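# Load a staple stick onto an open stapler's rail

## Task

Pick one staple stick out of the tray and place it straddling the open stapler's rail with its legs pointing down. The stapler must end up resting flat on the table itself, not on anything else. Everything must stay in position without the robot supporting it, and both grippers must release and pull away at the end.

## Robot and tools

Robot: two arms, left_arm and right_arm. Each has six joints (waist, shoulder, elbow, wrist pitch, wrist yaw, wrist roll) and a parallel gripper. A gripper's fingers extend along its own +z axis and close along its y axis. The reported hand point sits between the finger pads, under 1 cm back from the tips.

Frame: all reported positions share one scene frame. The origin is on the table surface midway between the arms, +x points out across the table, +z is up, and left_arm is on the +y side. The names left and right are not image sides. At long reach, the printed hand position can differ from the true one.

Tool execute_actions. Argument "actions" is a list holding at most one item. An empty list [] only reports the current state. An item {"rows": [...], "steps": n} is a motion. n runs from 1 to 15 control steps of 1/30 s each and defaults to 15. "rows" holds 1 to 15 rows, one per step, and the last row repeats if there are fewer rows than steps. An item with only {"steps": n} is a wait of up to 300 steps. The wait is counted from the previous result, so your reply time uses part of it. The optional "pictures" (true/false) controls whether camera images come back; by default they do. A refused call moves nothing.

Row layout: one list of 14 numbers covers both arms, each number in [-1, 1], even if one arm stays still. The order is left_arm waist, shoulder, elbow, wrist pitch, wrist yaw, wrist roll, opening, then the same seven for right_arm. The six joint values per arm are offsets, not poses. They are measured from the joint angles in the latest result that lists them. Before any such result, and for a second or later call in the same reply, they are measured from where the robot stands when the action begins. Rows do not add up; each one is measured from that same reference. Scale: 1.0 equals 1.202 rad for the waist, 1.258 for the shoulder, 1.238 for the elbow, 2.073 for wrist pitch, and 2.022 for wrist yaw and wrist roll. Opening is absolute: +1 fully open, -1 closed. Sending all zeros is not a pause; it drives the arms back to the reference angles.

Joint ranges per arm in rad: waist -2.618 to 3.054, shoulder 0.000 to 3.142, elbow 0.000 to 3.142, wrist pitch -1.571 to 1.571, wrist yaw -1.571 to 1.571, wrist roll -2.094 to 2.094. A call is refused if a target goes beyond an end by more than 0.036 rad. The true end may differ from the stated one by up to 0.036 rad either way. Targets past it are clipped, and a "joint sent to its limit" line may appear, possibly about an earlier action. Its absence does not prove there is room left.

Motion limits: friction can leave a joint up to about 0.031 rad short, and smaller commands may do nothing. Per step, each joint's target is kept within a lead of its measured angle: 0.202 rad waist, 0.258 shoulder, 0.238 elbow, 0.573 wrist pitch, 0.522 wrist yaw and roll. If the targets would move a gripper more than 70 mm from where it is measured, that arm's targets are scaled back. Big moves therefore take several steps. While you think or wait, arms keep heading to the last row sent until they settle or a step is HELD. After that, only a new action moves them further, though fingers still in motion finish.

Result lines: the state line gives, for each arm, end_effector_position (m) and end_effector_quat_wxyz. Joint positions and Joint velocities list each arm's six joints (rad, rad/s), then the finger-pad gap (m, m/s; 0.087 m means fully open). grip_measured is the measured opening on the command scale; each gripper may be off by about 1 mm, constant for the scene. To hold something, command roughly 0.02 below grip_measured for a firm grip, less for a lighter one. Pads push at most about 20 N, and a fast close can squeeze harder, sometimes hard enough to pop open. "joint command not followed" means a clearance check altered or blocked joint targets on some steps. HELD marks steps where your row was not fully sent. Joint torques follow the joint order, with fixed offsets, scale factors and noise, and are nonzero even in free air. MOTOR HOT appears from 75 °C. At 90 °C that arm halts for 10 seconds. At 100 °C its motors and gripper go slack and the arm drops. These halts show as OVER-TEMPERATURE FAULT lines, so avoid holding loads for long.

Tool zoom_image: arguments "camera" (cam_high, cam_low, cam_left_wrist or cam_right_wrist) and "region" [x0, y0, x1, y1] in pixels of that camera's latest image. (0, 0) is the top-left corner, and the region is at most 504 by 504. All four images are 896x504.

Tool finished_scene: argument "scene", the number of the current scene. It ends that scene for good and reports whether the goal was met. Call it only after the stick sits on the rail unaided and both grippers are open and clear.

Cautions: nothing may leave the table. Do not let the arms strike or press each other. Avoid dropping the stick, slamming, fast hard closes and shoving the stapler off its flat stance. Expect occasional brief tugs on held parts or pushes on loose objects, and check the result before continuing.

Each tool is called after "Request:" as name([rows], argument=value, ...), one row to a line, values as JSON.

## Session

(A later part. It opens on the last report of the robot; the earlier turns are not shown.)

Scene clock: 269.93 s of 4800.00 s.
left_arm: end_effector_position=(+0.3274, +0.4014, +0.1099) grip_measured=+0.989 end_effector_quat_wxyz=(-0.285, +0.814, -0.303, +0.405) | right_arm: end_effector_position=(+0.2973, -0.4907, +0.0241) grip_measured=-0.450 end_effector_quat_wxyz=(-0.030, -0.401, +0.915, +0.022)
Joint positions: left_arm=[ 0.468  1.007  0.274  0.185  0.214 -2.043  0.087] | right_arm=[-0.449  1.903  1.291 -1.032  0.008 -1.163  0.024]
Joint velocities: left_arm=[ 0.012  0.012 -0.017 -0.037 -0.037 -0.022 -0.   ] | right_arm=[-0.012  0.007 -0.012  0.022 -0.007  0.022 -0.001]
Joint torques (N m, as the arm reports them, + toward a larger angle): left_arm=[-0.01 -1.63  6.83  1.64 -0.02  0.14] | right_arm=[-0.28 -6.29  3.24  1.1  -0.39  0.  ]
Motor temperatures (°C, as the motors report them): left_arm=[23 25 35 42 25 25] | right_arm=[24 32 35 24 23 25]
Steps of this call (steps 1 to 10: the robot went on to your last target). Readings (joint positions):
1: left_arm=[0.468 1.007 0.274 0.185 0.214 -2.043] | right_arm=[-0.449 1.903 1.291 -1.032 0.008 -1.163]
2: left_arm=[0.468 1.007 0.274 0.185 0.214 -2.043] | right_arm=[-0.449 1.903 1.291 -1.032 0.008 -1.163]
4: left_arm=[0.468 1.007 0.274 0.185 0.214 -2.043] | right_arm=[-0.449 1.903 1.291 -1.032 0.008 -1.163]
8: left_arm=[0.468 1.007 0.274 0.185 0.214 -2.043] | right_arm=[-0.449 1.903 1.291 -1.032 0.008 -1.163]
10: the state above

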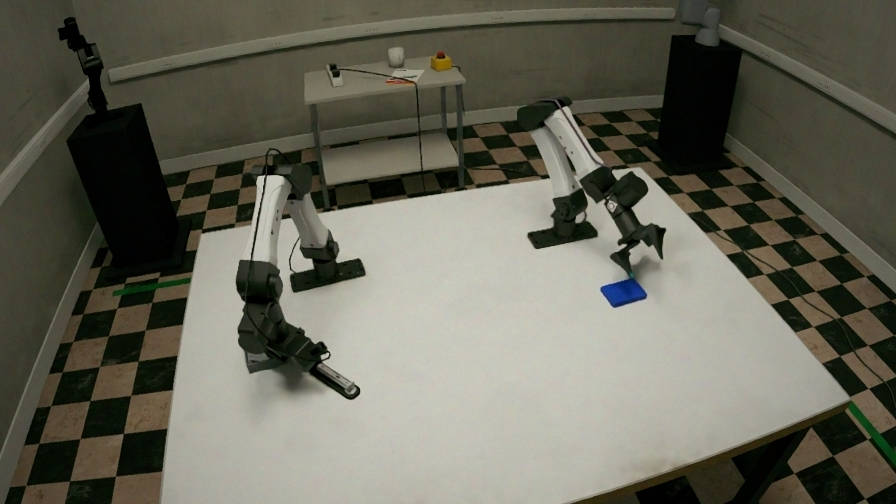

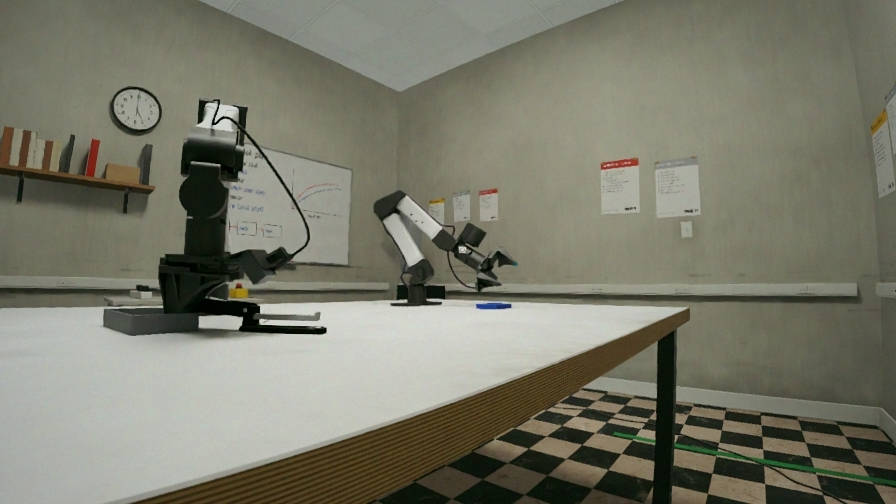

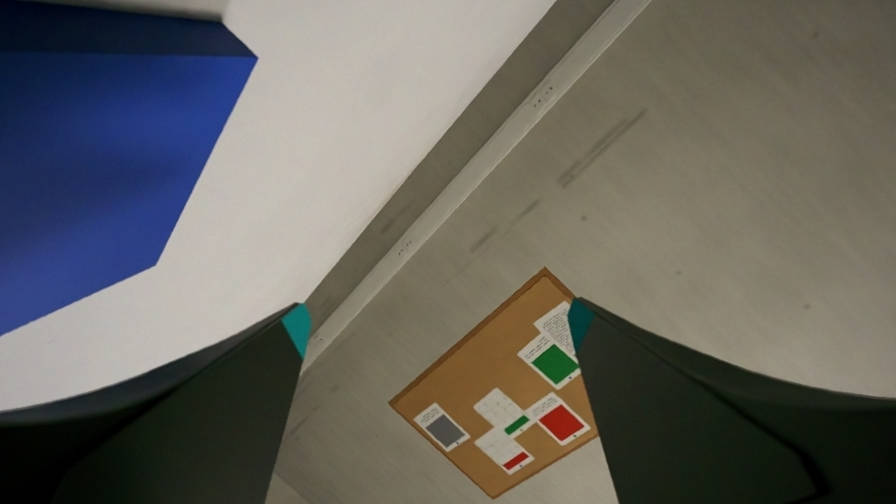

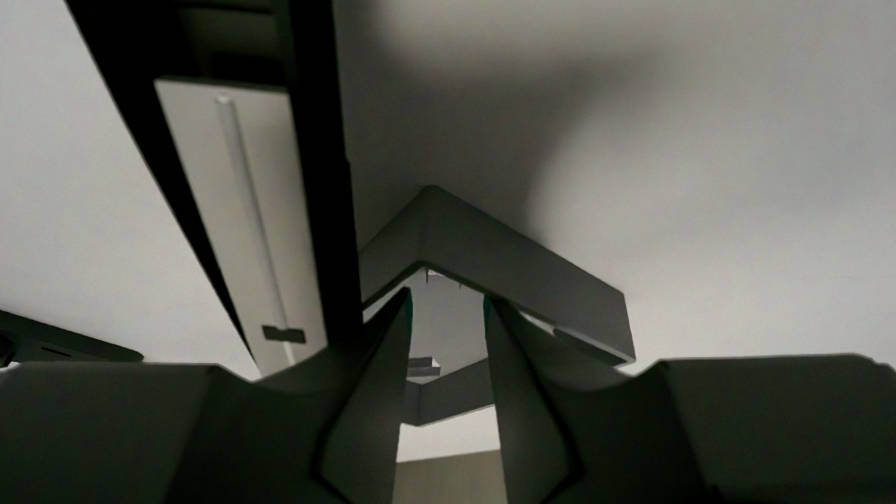

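Request:
execute_actions([
  {"rows": [[0,0,0,0,0,0,1,0,-0.03,0.02,-0.03,0,0,-0.9]], "steps": 10},
], pictures=false)

Request:
execute_actions([
  {"rows": [[0,0,0,0,0,0,1,0.04,-0.03,-0.04,0,0,0,-0.9],[0,0,0,0,0,0,1,0.08,-0.06,-0.08,0,0,0,-0.9],[0,0,0,0,0,0,1,0.12,-0.09,-0.12,0.01,0,0,-0.9],[0,0,0,0,0,0,1,0.16,-0.12,-0.16,0.015,0,0,-0.9],[0,0,0,0,0,0,1,0.2,-0.15,-0.2,0.02,0,0,-0.9]], "steps": 15},
], pictures=false)

Request:
execute_actions([
  {"steps": 10},
])

Scene clock: 282.40 s of 4800.00 s.
left_arm: end_effector_position=(+0.3274, +0.4014, +0.1099) grip_measured=+0.989 end_effector_quat_wxyz=(-0.285, +0.814, -0.303, +0.405) | right_arm: end_effector_position=(+0.2888, -0.4881, +0.0297) grip_measured=-0.900 end_effector_quat_wxyz=(-0.040, -0.401, +0.915, +0.031)
Joint positions: left_arm=[ 0.468  1.007  0.274  0.185  0.214 -2.043  0.087] | right_arm=[-0.449  1.889  1.291 -1.074  0.01  -1.163  0.004]
Joint velocities: left_arm=[-0.002 -0.007 -0.002  0.007 -0.125 -0.022  0.001] | right_arm=[-0.007  0.012  0.002 -0.051 -0.037 -0.037 -0.   ]
Joint torques (N m, as the arm reports them, + toward a larger angle): left_arm=[-0.03 -1.68  6.89  1.67 -0.01  0.09] | right_arm=[-0.34 -9.86  8.3   0.   -0.23  0.01]
Motor temperatures (°C, as the motors report them): left_arm=[23 25 35 42 25 25] | right_arm=[24 32 34 25 23 25]
Steps of this call (steps 1 to 15: the robot went on to your last target; steps 16 to 90: nothing new was sent; then 9.13 s passed at rest; steps 91 to 100: all 10 steps of this action). Readings (joint positions):
91: left_arm=[0.468 1.007 0.274 0.185 0.214 -2.043] | right_arm=[-0.449 1.900 1.291 -1.034 0.010 -1.163]
92: left_arm=[0.468 1.007 0.274 0.185 0.214 -2.043] | right_arm=[-0.449 1.897 1.291 -1.041 0.010 -1.163]
94: left_arm=[0.468 1.007 0.274 0.185 0.214 -2.043] | right_arm=[-0.449 1.892 1.291 -1.056 0.010 -1.163]
98: left_arm=[0.468 1.007 0.274 0.185 0.214 -2.043] | right_arm=[-0.449 1.889 1.291 -1.070 0.010 -1.163]
100: the state above

Scene clock: 282.90 s of 4800.00 s.
left_arm: end_effector_position=(+0.3274, +0.4014, +0.1099) grip_measured=+0.989 end_effector_quat_wxyz=(-0.285, +0.814, -0.303, +0.405) | right_arm: end_effector_position=(+0.2584, -0.4127, +0.0283) grip_measured=-0.900 end_effector_quat_wxyz=(-0.055, -0.511, +0.857, +0.035)
Joint positions: left_arm=[ 0.468  1.007  0.274  0.185  0.214 -2.043  0.087] | right_arm=[-0.2    1.72   1.066 -1.047  0.007 -1.163  0.004]
Joint velocities: left_arm=[-0.002 -0.002  0.012  0.037  0.022 -0.051  0.001] | right_arm=[-0.002 -0.032 -0.012  0.022 -0.051 -0.066 -0.001]
Joint torques (N m, as the arm reports them, + toward a larger angle): left_arm=[-0.04 -1.64  6.84  1.65 -0.01  0.1 ] | right_arm=[-0.88 -7.97  4.03  0.27 -0.19  0.02]
Motor temperatures (°C, as the motors report them): left_arm=[23 25 35 42 25 25] | right_arm=[24 32 34 25 23 25]
Steps of this call (steps 1 to 15: all 15 steps of this action). Readings (joint positions):
1: left_arm=[0.468 1.007 0.274 0.185 0.214 -2.043] | right_arm=[-0.445 1.887 1.288 -1.072 0.011 -1.163]
2: left_arm=[0.468 1.007 0.274 0.185 0.214 -2.043] | right_arm=[-0.432 1.877 1.271 -1.064 0.013 -1.163]
4: left_arm=[0.468 1.007 0.274 0.185 0.214 -2.043] | right_arm=[-0.367 1.827 1.199 -1.043 0.022 -1.163]
8: left_arm=[0.468 1.007 0.274 0.185 0.214 -2.043] | right_arm=[-0.201 1.725 1.073 -1.047 0.011 -1.163]
15: the state above

Scene clock: 283.23 s of 4800.00 s.
left_arm: end_effector_position=(+0.3274, +0.4014, +0.1099) grip_measured=+0.989 end_effector_quat_wxyz=(-0.285, +0.814, -0.303, +0.405) | right_arm: end_effector_position=(+0.2584, -0.4127, +0.0283) grip_measured=-0.900 end_effector_quat_wxyz=(-0.055, -0.511, +0.857, +0.035)
Joint positions: left_arm=[ 0.468  1.007  0.274  0.185  0.214 -2.043  0.087] | right_arm=[-0.2    1.72   1.066 -1.047  0.007 -1.163  0.004]
Joint velocities: left_arm=[-0.012 -0.017  0.012  0.081 -0.022  0.11   0.   ] | right_arm=[-0.012  0.007 -0.007 -0.022 -0.022  0.051 -0.001]
Joint torques (N m, as the arm reports them, + toward a larger angle): left_arm=[-0.01 -1.65  6.9   1.69  0.01  0.08] | right_arm=[-0.94 -7.96  4.03  0.27 -0.19  0.01]
Motor temperatures (°C, as the motors report them): left_arm=[23 25 35 42 25 25] | right_arm=[24 32 34 25 23 25]
Steps of this call (steps 1 to 10: the robot went on to your last target). Readings (joint positions):
1: left_arm=[0.468 1.007 0.274 0.185 0.214 -2.043] | right_arm=[-0.200 1.720 1.066 -1.047 0.007 -1.163]
2: left_arm=[0.468 1.007 0.274 0.185 0.214 -2.043] | right_arm=[-0.200 1.720 1.066 -1.047 0.007 -1.163]
4: left_arm=[0.468 1.007 0.274 0.185 0.214 -2.043] | right_arm=[-0.200 1.720 1.066 -1.047 0.007 -1.163]
8: left_arm=[0.468 1.007 0.274 0.185 0.214 -2.043] | right_arm=[-0.200 1.720 1.066 -1.047 0.007 -1.163]
10: the state above

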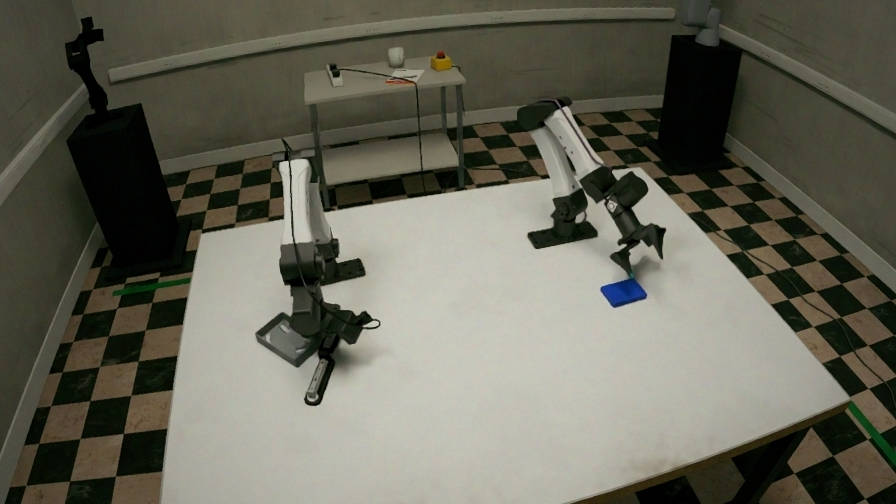

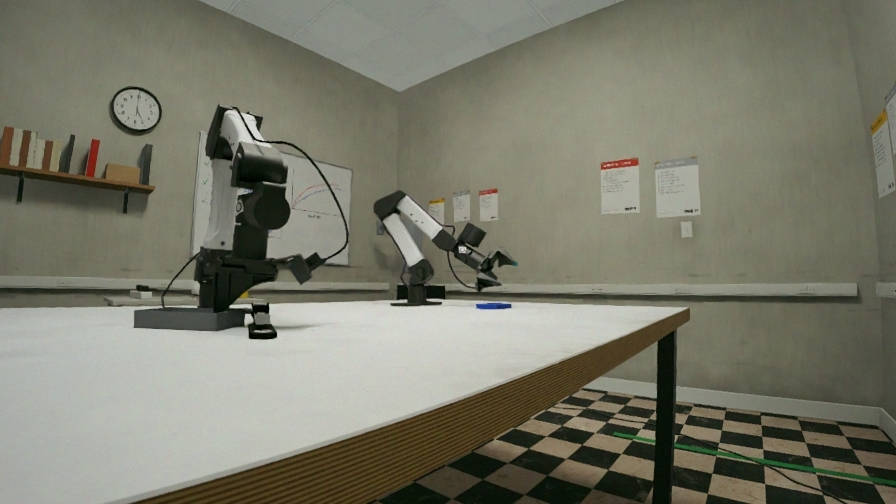

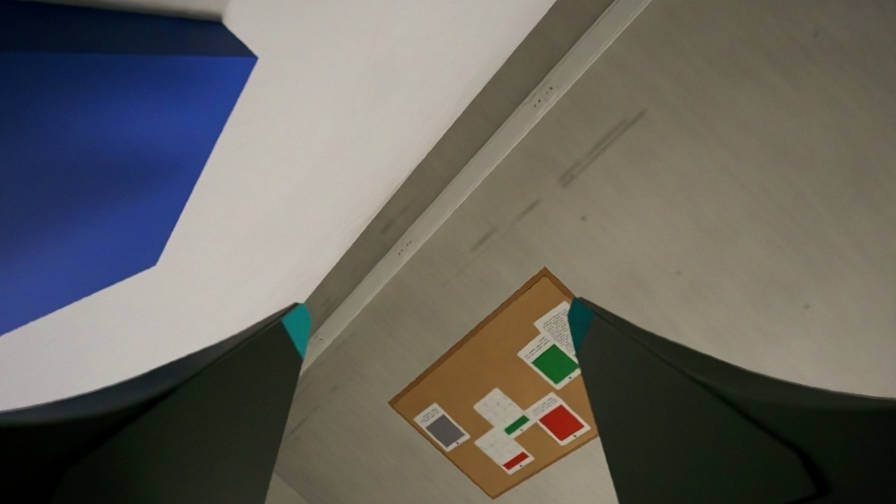

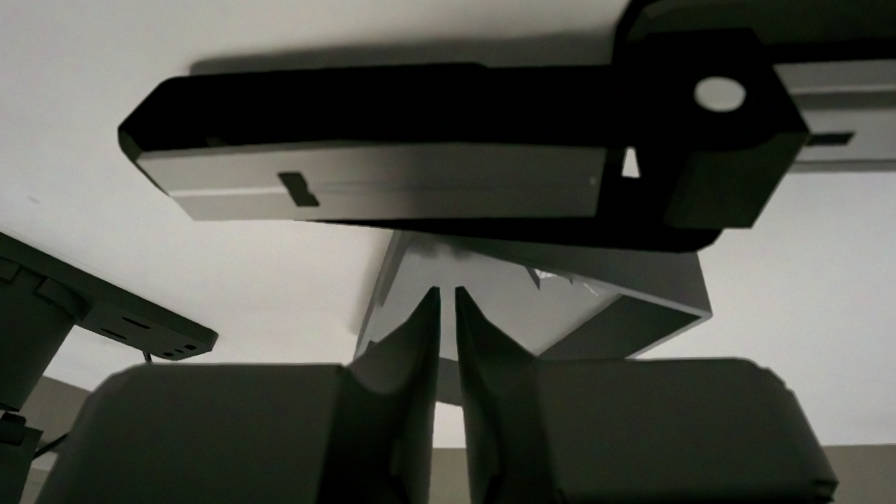

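Request:
execute_actions([
  {"rows": [[0,0,0,0,0,0,1,-0.05,0.02,0,0.03,0,0,-0.9],[0,0,0,0,0,0,1,-0.09,0.02,0,0.03,0,0,-0.9],[0,0,0,0,0,0,1,-0.13,0.02,0,0.03,0,0,-0.9],[0,0,0,0,0,0,1,-0.17,0.02,0,0.03,0,0,-0.9],[0,0,0,0,0,0,1,-0.21,0.02,0,0.03,0,0,-0.9],[0,0,0,0,0,0,1,-0.25,0.02,0,0.03,0,0,-0.9],[0,0,0,0,0,0,1,-0.29,0.02,0,0.03,0,0,-0.9],[0,0,0,0,0,0,1,-0.33,0.02,0,0.03,0,0,-0.9]], "steps": 15},
], pictures=false)

Request:
execute_actions([
  {"rows": [[0,0,0,0,0,0,1,0.03,-0.06,0.12,-0.07,0,0,-0.45]], "steps": 15},
])

Scene clock: 295.07 s of 4800.00 s.
left_arm: end_effector_position=(+0.3274, +0.4014, +0.1099) grip_measured=+0.989 end_effector_quat_wxyz=(-0.285, +0.814, -0.303, +0.405) | right_arm: end_effector_position=(+0.2249, -0.5073, +0.0235) grip_measured=-0.900 end_effector_quat_wxyz=(-0.035, -0.328, +0.943, +0.030)
Joint positions: left_arm=[ 0.468  1.007  0.274  0.185  0.214 -2.043  0.087] | right_arm=[-0.605  1.732  1.066 -0.997  0.012 -1.163  0.004]
Joint velocities: left_arm=[ 0.002  0.012 -0.002 -0.007 -0.007 -0.007 -0.   ] | right_arm=[ 0.017 -0.017  0.002 -0.007  0.037 -0.095 -0.   ]
Joint torques (N m, as the arm reports them, + toward a larger angle): left_arm=[ 0.03 -1.7   6.98  1.67  0.01  0.1 ] | right_arm=[ 0.3  -5.55  6.    0.32 -0.26  0.01]
Motor temperatures (°C, as the motors report them): left_arm=[23 25 35 42 25 25] | right_arm=[24 32 33 25 23 25]
Steps of this call (steps 1 to 15: the robot went on to your last target; steps 16 to 90: nothing new was sent; then 8.33 s passed at rest; steps 91 to 105: all 15 steps of this action). Readings (joint positions):
91: left_arm=[0.468 1.007 0.274 0.185 0.214 -2.043] | right_arm=[-0.206 1.720 1.066 -1.043 0.006 -1.163]
92: left_arm=[0.468 1.007 0.274 0.185 0.214 -2.043] | right_arm=[-0.224 1.721 1.066 -1.036 0.003 -1.163]
94: left_arm=[0.468 1.007 0.274 0.185 0.214 -2.043] | right_arm=[-0.301 1.725 1.066 -1.021 0.001 -1.163]
98: left_arm=[0.468 1.007 0.274 0.185 0.214 -2.043] | right_arm=[-0.510 1.732 1.066 -1.001 0.002 -1.163]
105: the state above

Scene clock: 295.57 s of 4800.00 s.
left_arm: end_effector_position=(+0.3274, +0.4014, +0.1099) grip_measured=+0.989 end_effector_quat_wxyz=(-0.285, +0.814, -0.303, +0.405) | right_arm: end_effector_position=(+0.2448, -0.5090, +0.0716) grip_measured=-0.450 end_effector_quat_wxyz=(-0.010, -0.343, +0.939, +0.000)
Joint positions: left_arm=[ 0.468  1.007  0.274  0.185  0.214 -2.043  0.087] | right_arm=[-0.575  1.663  1.199 -1.121  0.013 -1.163  0.024]
Joint velocities: left_arm=[ 0.007 -0.007 -0.002 -0.022  0.037  0.095 -0.001] | right_arm=[-0.017  0.022 -0.002 -0.066  0.022 -0.022 -0.   ]
Joint torques (N m, as the arm reports them, + toward a larger angle): left_arm=[ 0.11 -1.61  6.97  1.65  0.    0.08] | right_arm=[ 0.17 -6.92  7.97  0.2  -0.22  0.02]
Motor temperatures (°C, as the motors report them): left_arm=[23 25 35 42 25 25] | right_arm=[24 32 33 25 23 25]
Steps of this call (steps 1 to 15: all 15 steps of this action). Readings (joint positions):
1: left_arm=[0.468 1.007 0.274 0.185 0.214 -2.043] | right_arm=[-0.602 1.730 1.083 -1.020 0.013 -1.163]
2: left_arm=[0.468 1.007 0.274 0.185 0.214 -2.043] | right_arm=[-0.595 1.725 1.112 -1.053 0.013 -1.163]
4: left_arm=[0.468 1.007 0.274 0.185 0.214 -2.043] | right_arm=[-0.581 1.697 1.165 -1.076 0.013 -1.163]
8: left_arm=[0.468 1.007 0.274 0.185 0.214 -2.043] | right_arm=[-0.575 1.663 1.199 -1.093 0.013 -1.163]
15: the state above

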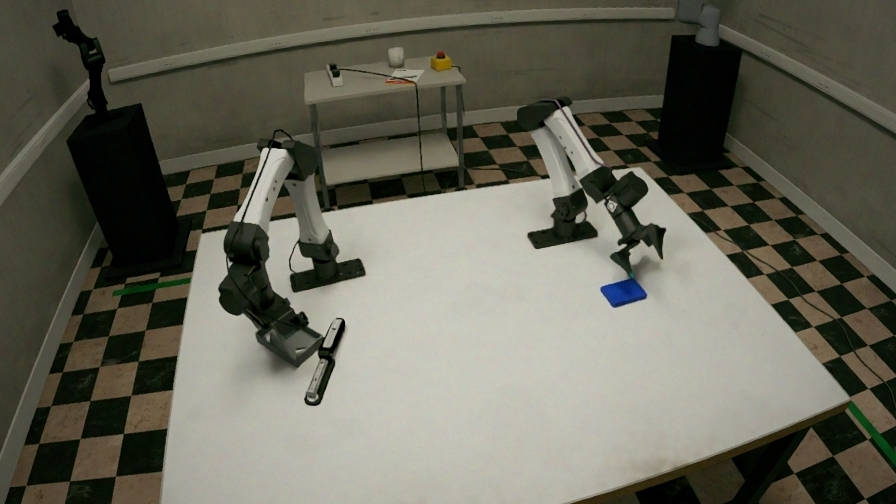

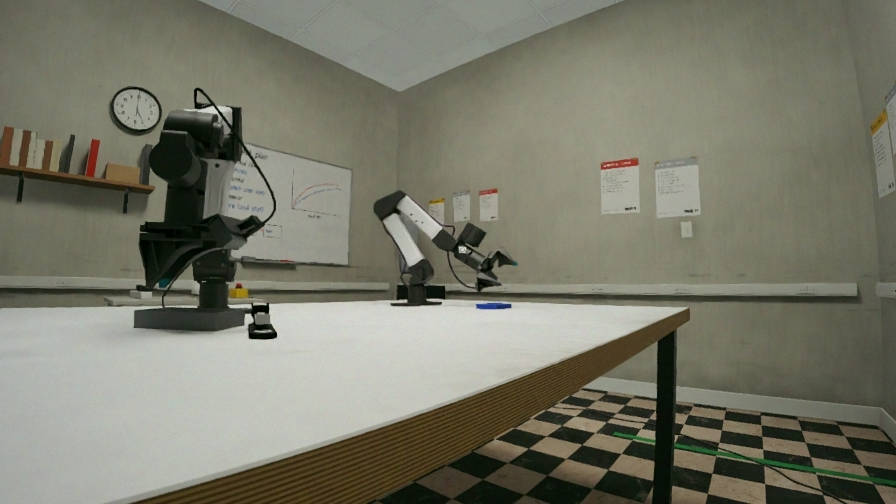

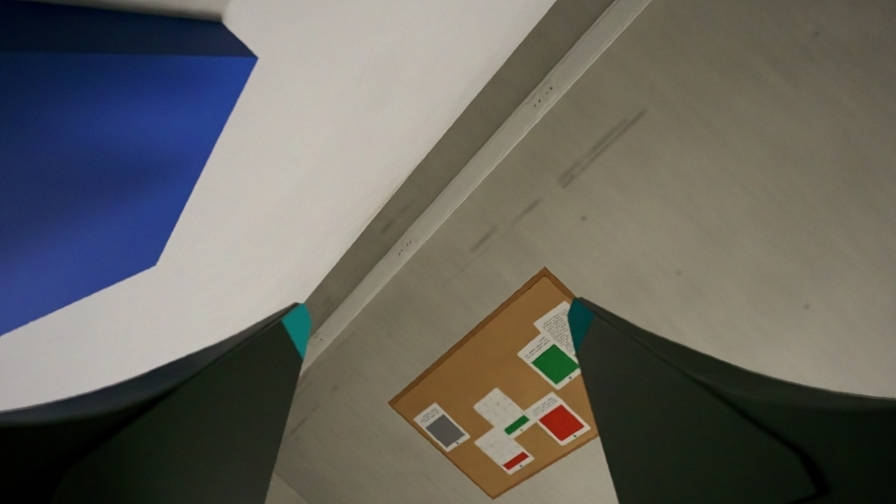

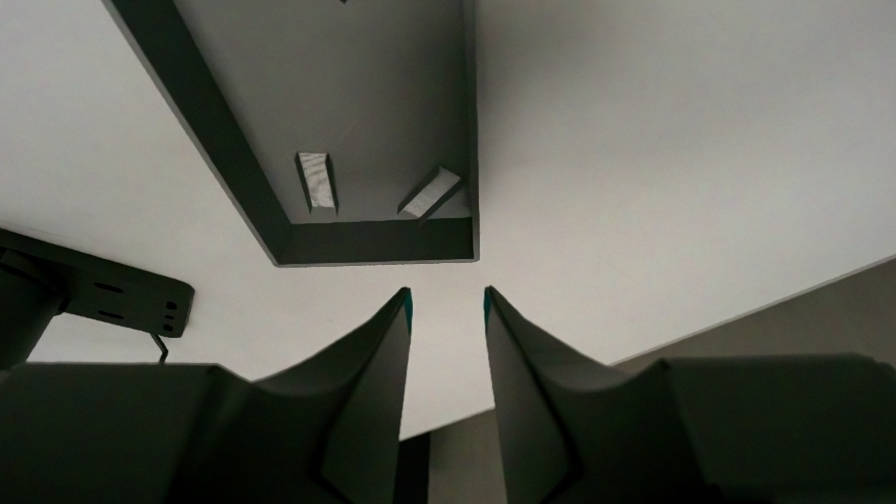

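Request:
execute_actions([
  {"rows": [[0,0,0,0,0,0,1,0.11,-0.13,-0.19,0.03,0,0.03,-0.45]], "steps": 15},
], pictures=false)

Request:
execute_actions([
  {"steps": 15},
])

Scene clock: 304.37 s of 4800.00 s.
left_arm: end_effector_position=(+0.3274, +0.4014, +0.1099) grip_measured=+0.989 end_effector_quat_wxyz=(-0.285, +0.814, -0.303, +0.405) | right_arm: end_effector_position=(+0.2147, -0.4592, +0.0549) grip_measured=-0.450 end_effector_quat_wxyz=(-0.021, -0.382, +0.924, +0.011)
Joint positions: left_arm=[ 0.468  1.007  0.274  0.185  0.214 -2.043  0.087] | right_arm=[-0.439  1.519  0.98  -1.077  0.012 -1.112  0.024]
Joint velocities: left_arm=[-0.002 -0.012  0.002  0.022 -0.007  0.051  0.   ] | right_arm=[ 0.002 -0.012  0.012 -0.081  0.007  0.037 -0.001]
Joint torques (N m, as the arm reports them, + toward a larger angle): left_arm=[-0.04 -1.66  6.78  1.65 -0.02  0.11] | right_arm=[-0.6  -6.59  4.92  0.5  -0.2   0.1 ]
Motor temperatures (°C, as the motors report them): left_arm=[23 25 35 42 25 25] | right_arm=[24 32 34 25 23 25]
Steps of this call (steps 1 to 15: the robot went on to your last target; steps 16 to 90: nothing new was sent; then 5.30 s passed at rest; steps 91 to 105: all 15 steps of this action). Readings (joint positions):
91: left_arm=[0.468 1.007 0.274 0.185 0.214 -2.043] | right_arm=[-0.561 1.640 1.162 -1.091 0.019 -1.154]
92: left_arm=[0.468 1.007 0.274 0.185 0.214 -2.043] | right_arm=[-0.529 1.596 1.097 -1.062 0.022 -1.143]
94: left_arm=[0.468 1.007 0.274 0.185 0.214 -2.043] | right_arm=[-0.460 1.533 1.008 -1.078 0.015 -1.133]
98: left_arm=[0.468 1.007 0.274 0.185 0.214 -2.043] | right_arm=[-0.439 1.519 0.980 -1.085 0.012 -1.120]
105: the state above

Scene clock: 304.87 s of 4800.00 s.
left_arm: end_effector_position=(+0.3274, +0.4014, +0.1099) grip_measured=+0.989 end_effector_quat_wxyz=(-0.285, +0.814, -0.303, +0.405) | right_arm: end_effector_position=(+0.2150, -0.4593, +0.0549) grip_measured=-0.450 end_effector_quat_wxyz=(-0.021, -0.381, +0.924, +0.010)
Joint positions: left_arm=[ 0.468  1.007  0.274  0.185  0.214 -2.043  0.087] | right_arm=[-0.439  1.519  0.98  -1.076  0.012 -1.11   0.024]
Joint velocities: left_arm=[ 0.012  0.012 -0.007  0.081  0.081 -0.051 -0.001] | right_arm=[-0.007 -0.007 -0.007 -0.066 -0.007 -0.007 -0.   ]
Joint torques (N m, as the arm reports them, + toward a larger angle): left_arm=[ 0.04 -1.67  6.89  1.67  0.    0.09] | right_arm=[-0.6  -6.59  4.95  0.5  -0.2   0.11]
Motor temperatures (°C, as the motors report them): left_arm=[23 25 35 42 25 25] | right_arm=[24 32 34 25 23 25]
Steps of this call (steps 1 to 15: the robot went on to your last target). Readings (joint positions):
1: left_arm=[0.468 1.007 0.274 0.185 0.214 -2.043] | right_arm=[-0.439 1.519 0.980 -1.077 0.012 -1.112]
2: left_arm=[0.468 1.007 0.274 0.185 0.214 -2.043] | right_arm=[-0.439 1.519 0.980 -1.077 0.012 -1.112]
4: left_arm=[0.468 1.007 0.274 0.185 0.214 -2.043] | right_arm=[-0.439 1.519 0.980 -1.076 0.012 -1.111]
8: left_arm=[0.468 1.007 0.274 0.185 0.214 -2.043] | right_arm=[-0.439 1.519 0.980 -1.076 0.012 -1.111]
15: the state above
All arms were judged still, so your last target was given up. Only a new action makes them travel on or press farther. Fingers that are still opening or closing keep moving.

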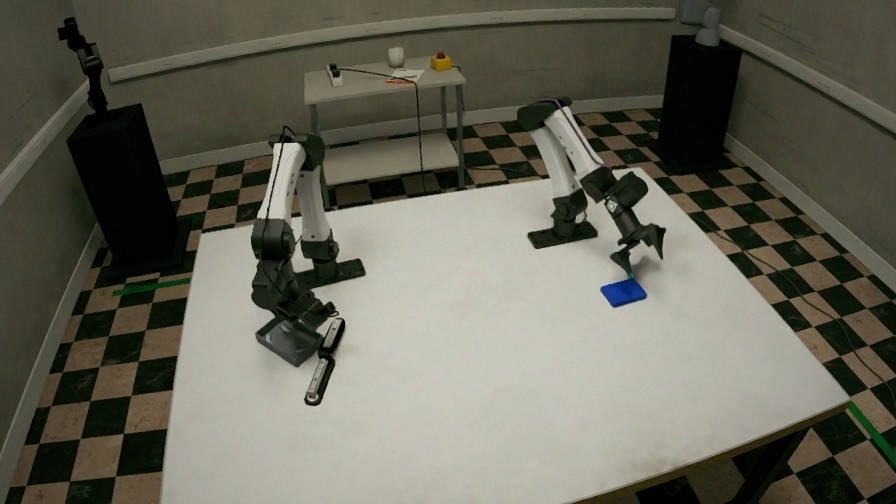

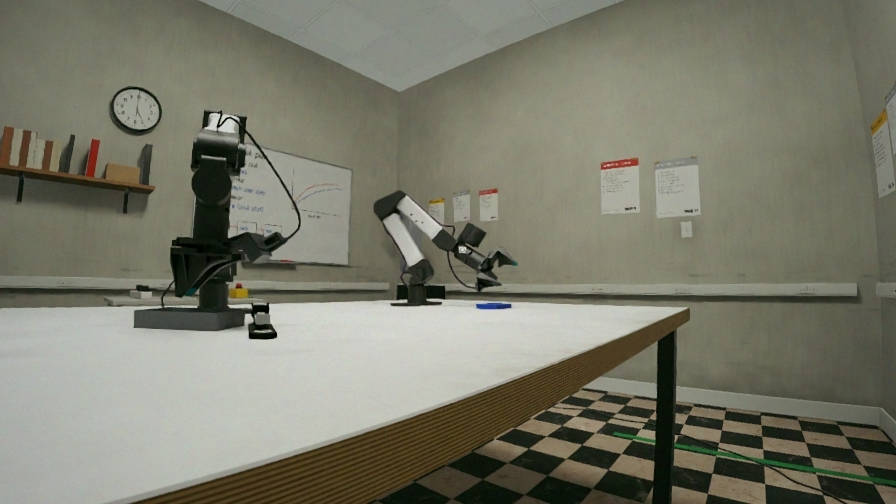

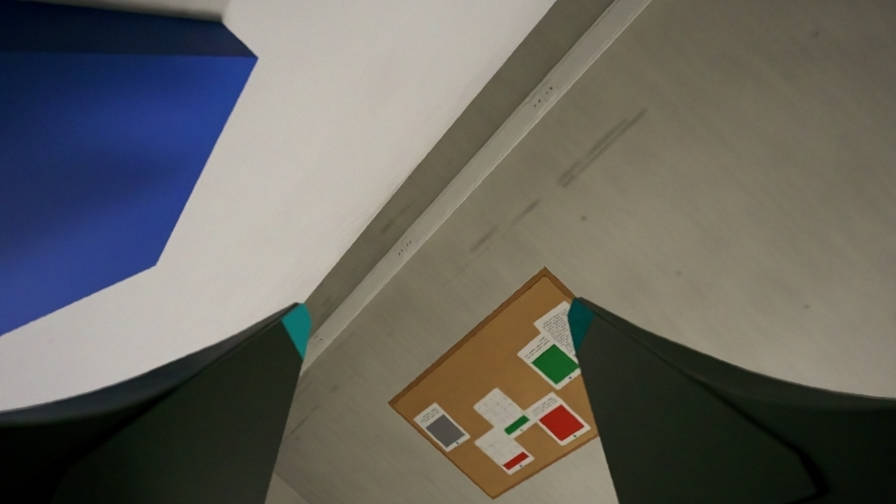

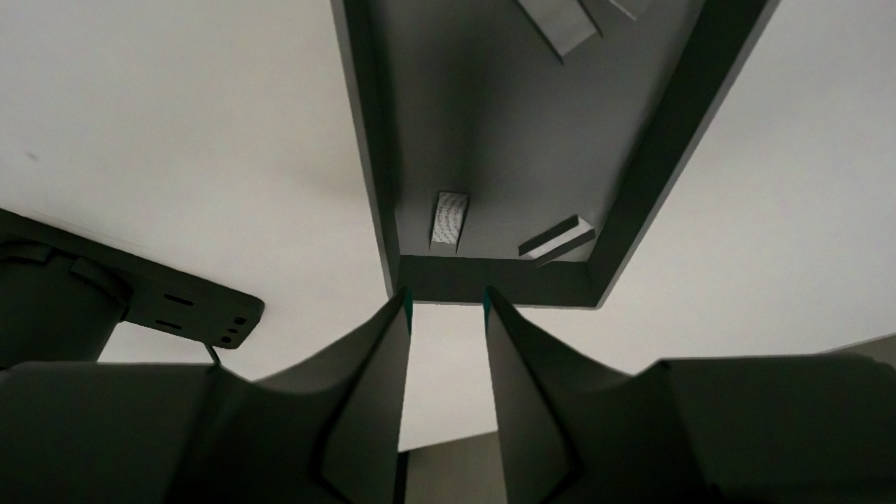

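Request:
execute_actions([
  {"rows": [[0,0,0,0,0,0,1,0.04,0,0,0,0,0.07,-0.55],[0,0,0,0,0,0,1,0.04,0,0,0,0,0.07,-0.55],[0,0,0,0,0,0,1,0.04,0,0,0,0,0.07,-0.55],[0,0,0,0,0,0,1,0.04,0,0,0,0,0.07,-0.55],[0,0,0,0,0,0,1,0.04,0.08,-0.065,0.1,0,0.07,-0.55]], "steps": 15},
], pictures=false)

Request:
execute_actions([
  {"steps": 15},
])

Scene clock: 314.47 s of 4800.00 s.
left_arm: end_effector_position=(+0.3274, +0.4014, +0.1099) grip_measured=+0.989 end_effector_quat_wxyz=(-0.285, +0.814, -0.303, +0.405) | right_arm: end_effector_position=(+0.2278, -0.4510, +0.0168) grip_measured=-0.550 end_effector_quat_wxyz=(-0.018, -0.341, +0.940, +0.005)
Joint positions: left_arm=[ 0.468  1.007  0.274  0.185  0.214 -2.043  0.087] | right_arm=[-0.397  1.616  0.914 -0.904  0.013 -0.981  0.02 ]
Joint velocities: left_arm=[-0.027 -0.012  0.007 -0.022  0.022 -0.007 -0.   ] | right_arm=[-0.012 -0.022 -0.007  0.125 -0.022  0.081 -0.   ]
Joint torques (N m, as the arm reports them, + toward a larger angle): left_arm=[-0.08 -1.73  6.8   1.67 -0.02  0.09] | right_arm=[ 0.22 -5.36  4.72  0.5  -0.21  0.12]
Motor temperatures (°C, as the motors report them): left_arm=[23 25 36 43 25 25] | right_arm=[24 32 33 25 23 25]
Steps of this call (steps 1 to 90: nothing new was sent; then 6.10 s passed at rest; steps 91 to 105: all 15 steps of this action). Readings (joint positions):
91: left_arm=[0.468 1.007 0.274 0.185 0.214 -2.043] | right_arm=[-0.434 1.519 0.980 -1.076 0.013 -1.090]
92: left_arm=[0.468 1.007 0.274 0.185 0.214 -2.043] | right_arm=[-0.423 1.519 0.980 -1.076 0.013 -1.067]
94: left_arm=[0.468 1.007 0.274 0.185 0.214 -2.043] | right_arm=[-0.402 1.519 0.980 -1.076 0.013 -1.034]
98: left_arm=[0.468 1.007 0.274 0.185 0.214 -2.043] | right_arm=[-0.397 1.588 0.936 -0.964 0.013 -1.000]
105: the state above

Scene clock: 314.97 s of 4800.00 s.
left_arm: end_effector_position=(+0.3274, +0.4014, +0.1099) grip_measured=+0.989 end_effector_quat_wxyz=(-0.285, +0.814, -0.303, +0.405) | right_arm: end_effector_position=(+0.2316, -0.4520, +0.0163) grip_measured=-0.550 end_effector_quat_wxyz=(-0.011, -0.339, +0.941, -0.000)
Joint positions: left_arm=[ 0.468  1.007  0.274  0.185  0.214 -2.043  0.087] | right_arm=[-0.397  1.616  0.914 -0.887  0.013 -0.977  0.02 ]
Joint velocities: left_arm=[-0.007 -0.007 -0.007 -0.007 -0.051 -0.037 -0.001] | right_arm=[-0.002  0.007 -0.002 -0.022 -0.022  0.051 -0.   ]
Joint torques (N m, as the arm reports them, + toward a larger angle): left_arm=[ 0.01 -1.65  6.92  1.66 -0.01  0.12] | right_arm=[ 0.2  -5.43  4.79  0.56 -0.22  0.1 ]
Motor temperatures (°C, as the motors report them): left_arm=[23 25 36 43 25 25] | right_arm=[24 32 33 25 23 25]
Steps of this call (steps 1 to 15: the robot went on to your last target). Readings (joint positions):
1: left_arm=[0.468 1.007 0.274 0.185 0.214 -2.043] | right_arm=[-0.397 1.616 0.914 -0.900 0.013 -0.980]
2: left_arm=[0.468 1.007 0.274 0.185 0.214 -2.043] | right_arm=[-0.397 1.616 0.914 -0.897 0.013 -0.980]
4: left_arm=[0.468 1.007 0.274 0.185 0.214 -2.043] | right_arm=[-0.397 1.616 0.914 -0.892 0.013 -0.978]
8: left_arm=[0.468 1.007 0.274 0.185 0.214 -2.043] | right_arm=[-0.397 1.616 0.914 -0.889 0.013 -0.977]
15: the state above

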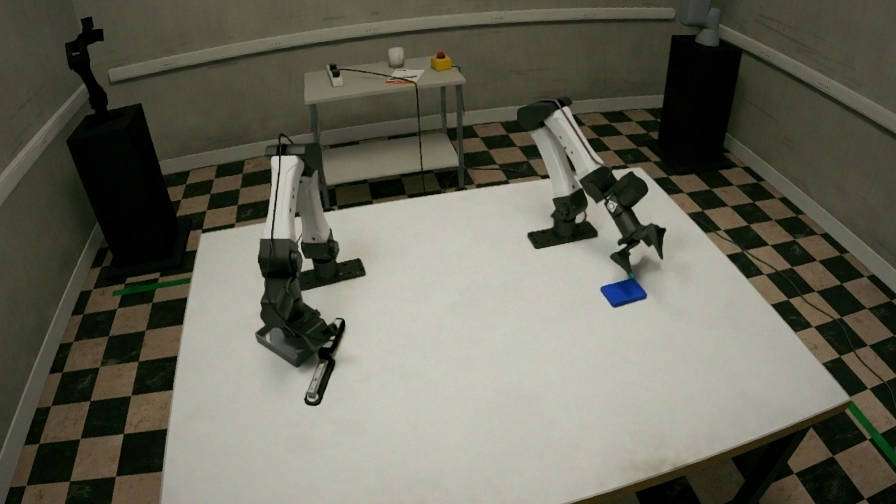

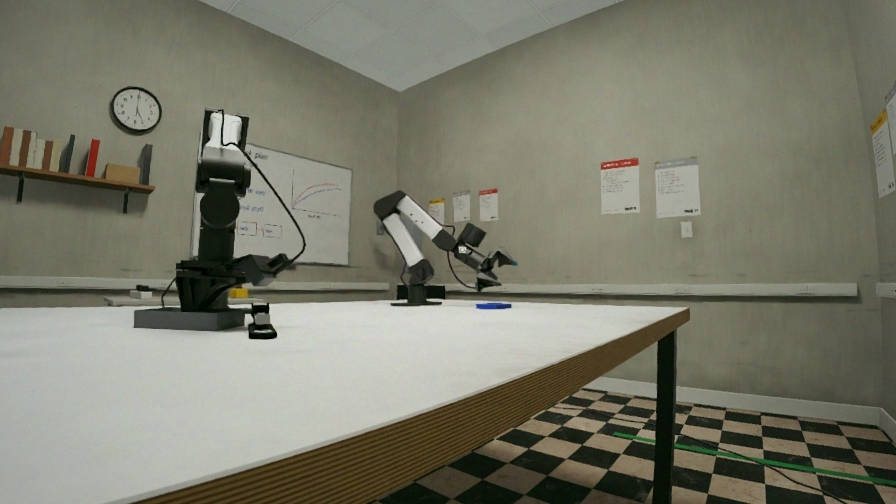

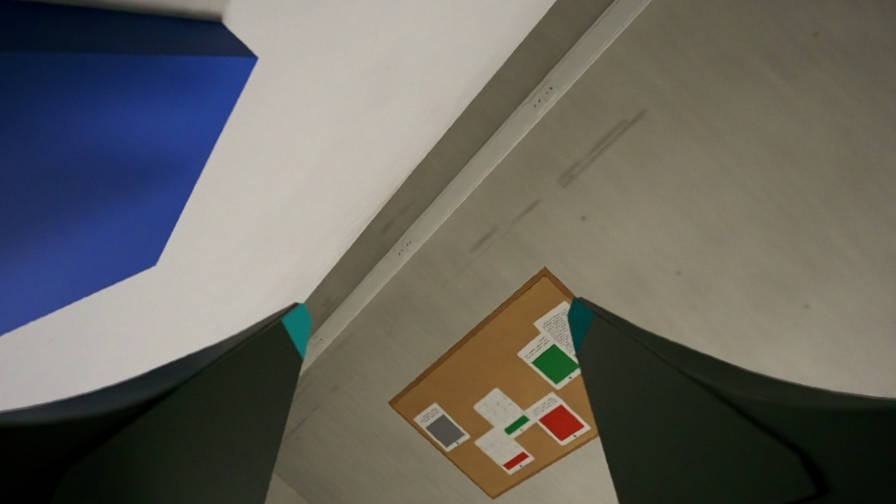

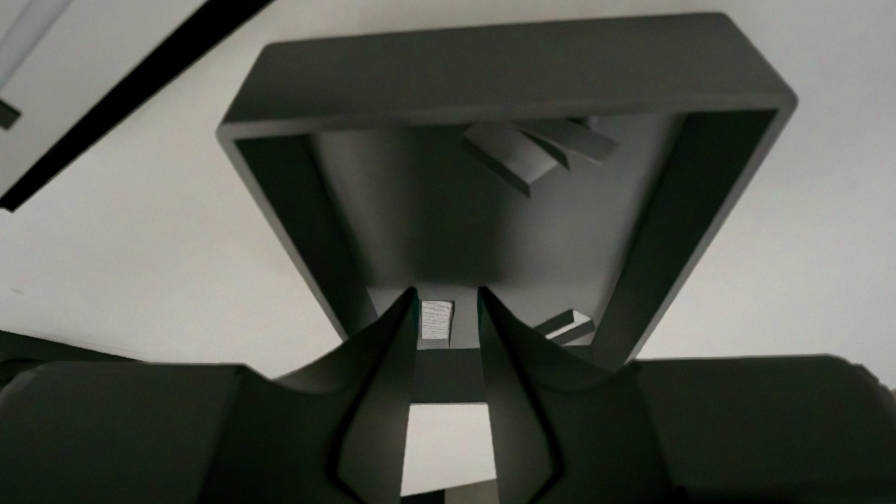

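Request:
execute_actions([
  {"rows": [[0,0,0,0,0,0,1,0,0,-0.045,0,0,0,-0.55]], "steps": 15},
])

Scene clock: 319.03 s of 4800.00 s.
left_arm: end_effector_position=(+0.3274, +0.4014, +0.1099) grip_measured=+0.989 end_effector_quat_wxyz=(-0.285, +0.814, -0.303, +0.405) | right_arm: end_effector_position=(+0.2216, -0.4493, +0.0105) grip_measured=-0.550 end_effector_quat_wxyz=(-0.023, -0.339, +0.941, +0.008)
Joint positions: left_arm=[ 0.468  1.007  0.274  0.185  0.214 -2.043  0.087] | right_arm=[-0.397  1.616  0.884 -0.885  0.015 -0.977  0.02 ]
Joint velocities: left_arm=[-0.007 -0.002 -0.007  0.007 -0.037  0.051  0.   ] | right_arm=[-0.007 -0.002 -0.007 -0.037  0.037 -0.022 -0.   ]
Joint torques (N m, as the arm reports them, + toward a larger angle): left_arm=[-0.04 -1.72  6.9   1.65  0.01  0.1 ] | right_arm=[-0.27 -5.56  3.72  0.29 -0.22  0.02]
Motor temperatures (°C, as the motors report them): left_arm=[23 25 36 43 25 25] | right_arm=[24 31 33 25 23 25]
Steps of this call (steps 1 to 15: the robot went on to your last target; steps 16 to 90: nothing new was sent; then 0.57 s passed at rest; steps 91 to 105: all 15 steps of this action). Readings (joint positions):
91: left_arm=[0.468 1.007 0.274 0.185 0.214 -2.043] | right_arm=[-0.397 1.616 0.911 -0.884 0.013 -0.977]
92: left_arm=[0.468 1.007 0.274 0.185 0.214 -2.043] | right_arm=[-0.397 1.616 0.903 -0.884 0.013 -0.977]
94: left_arm=[0.468 1.007 0.274 0.185 0.214 -2.043] | right_arm=[-0.397 1.616 0.887 -0.884 0.013 -0.977]
98: left_arm=[0.468 1.007 0.274 0.185 0.214 -2.043] | right_arm=[-0.397 1.616 0.884 -0.885 0.015 -0.977]
105: the state above

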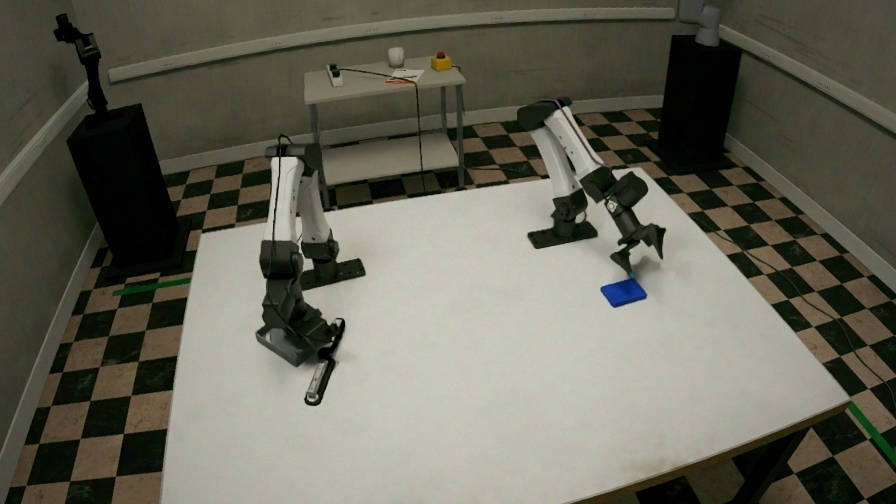

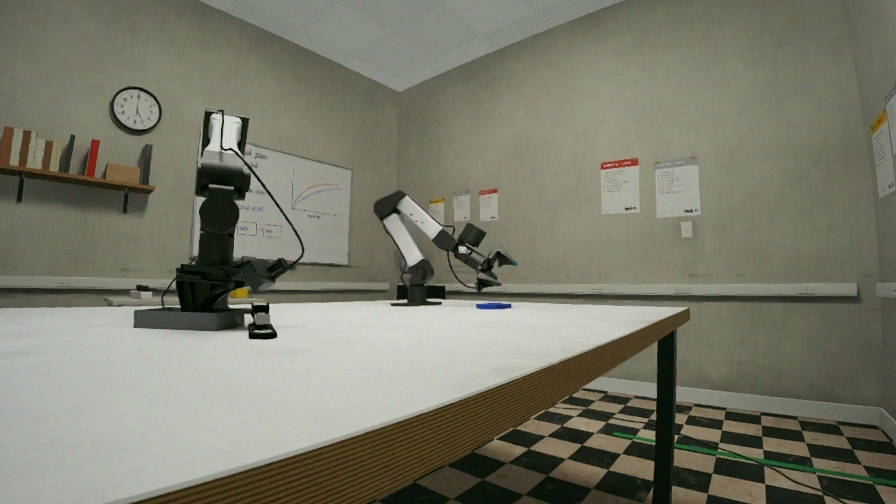

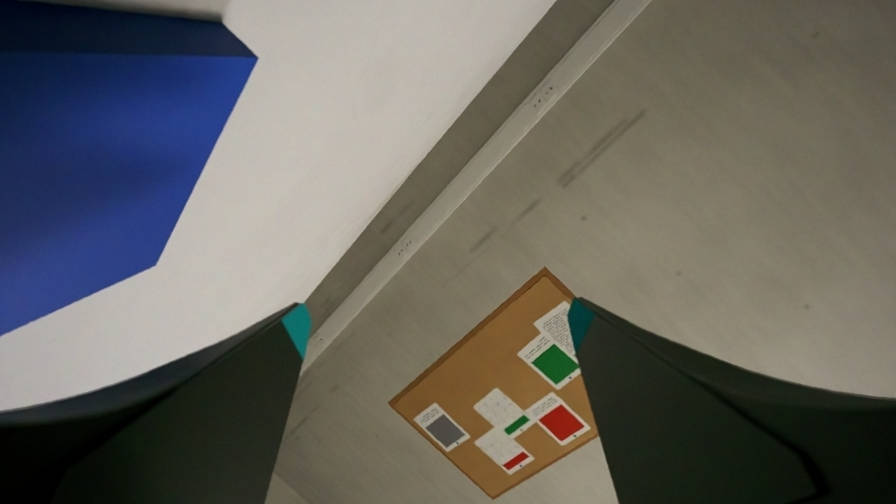

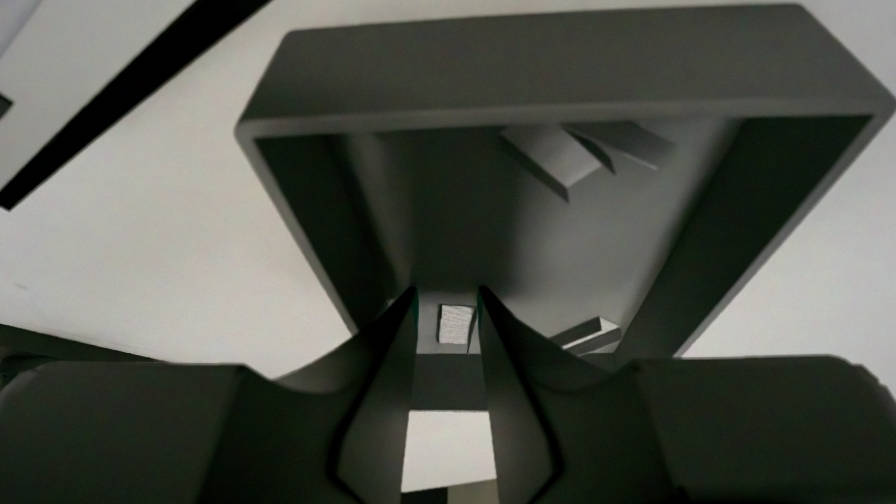

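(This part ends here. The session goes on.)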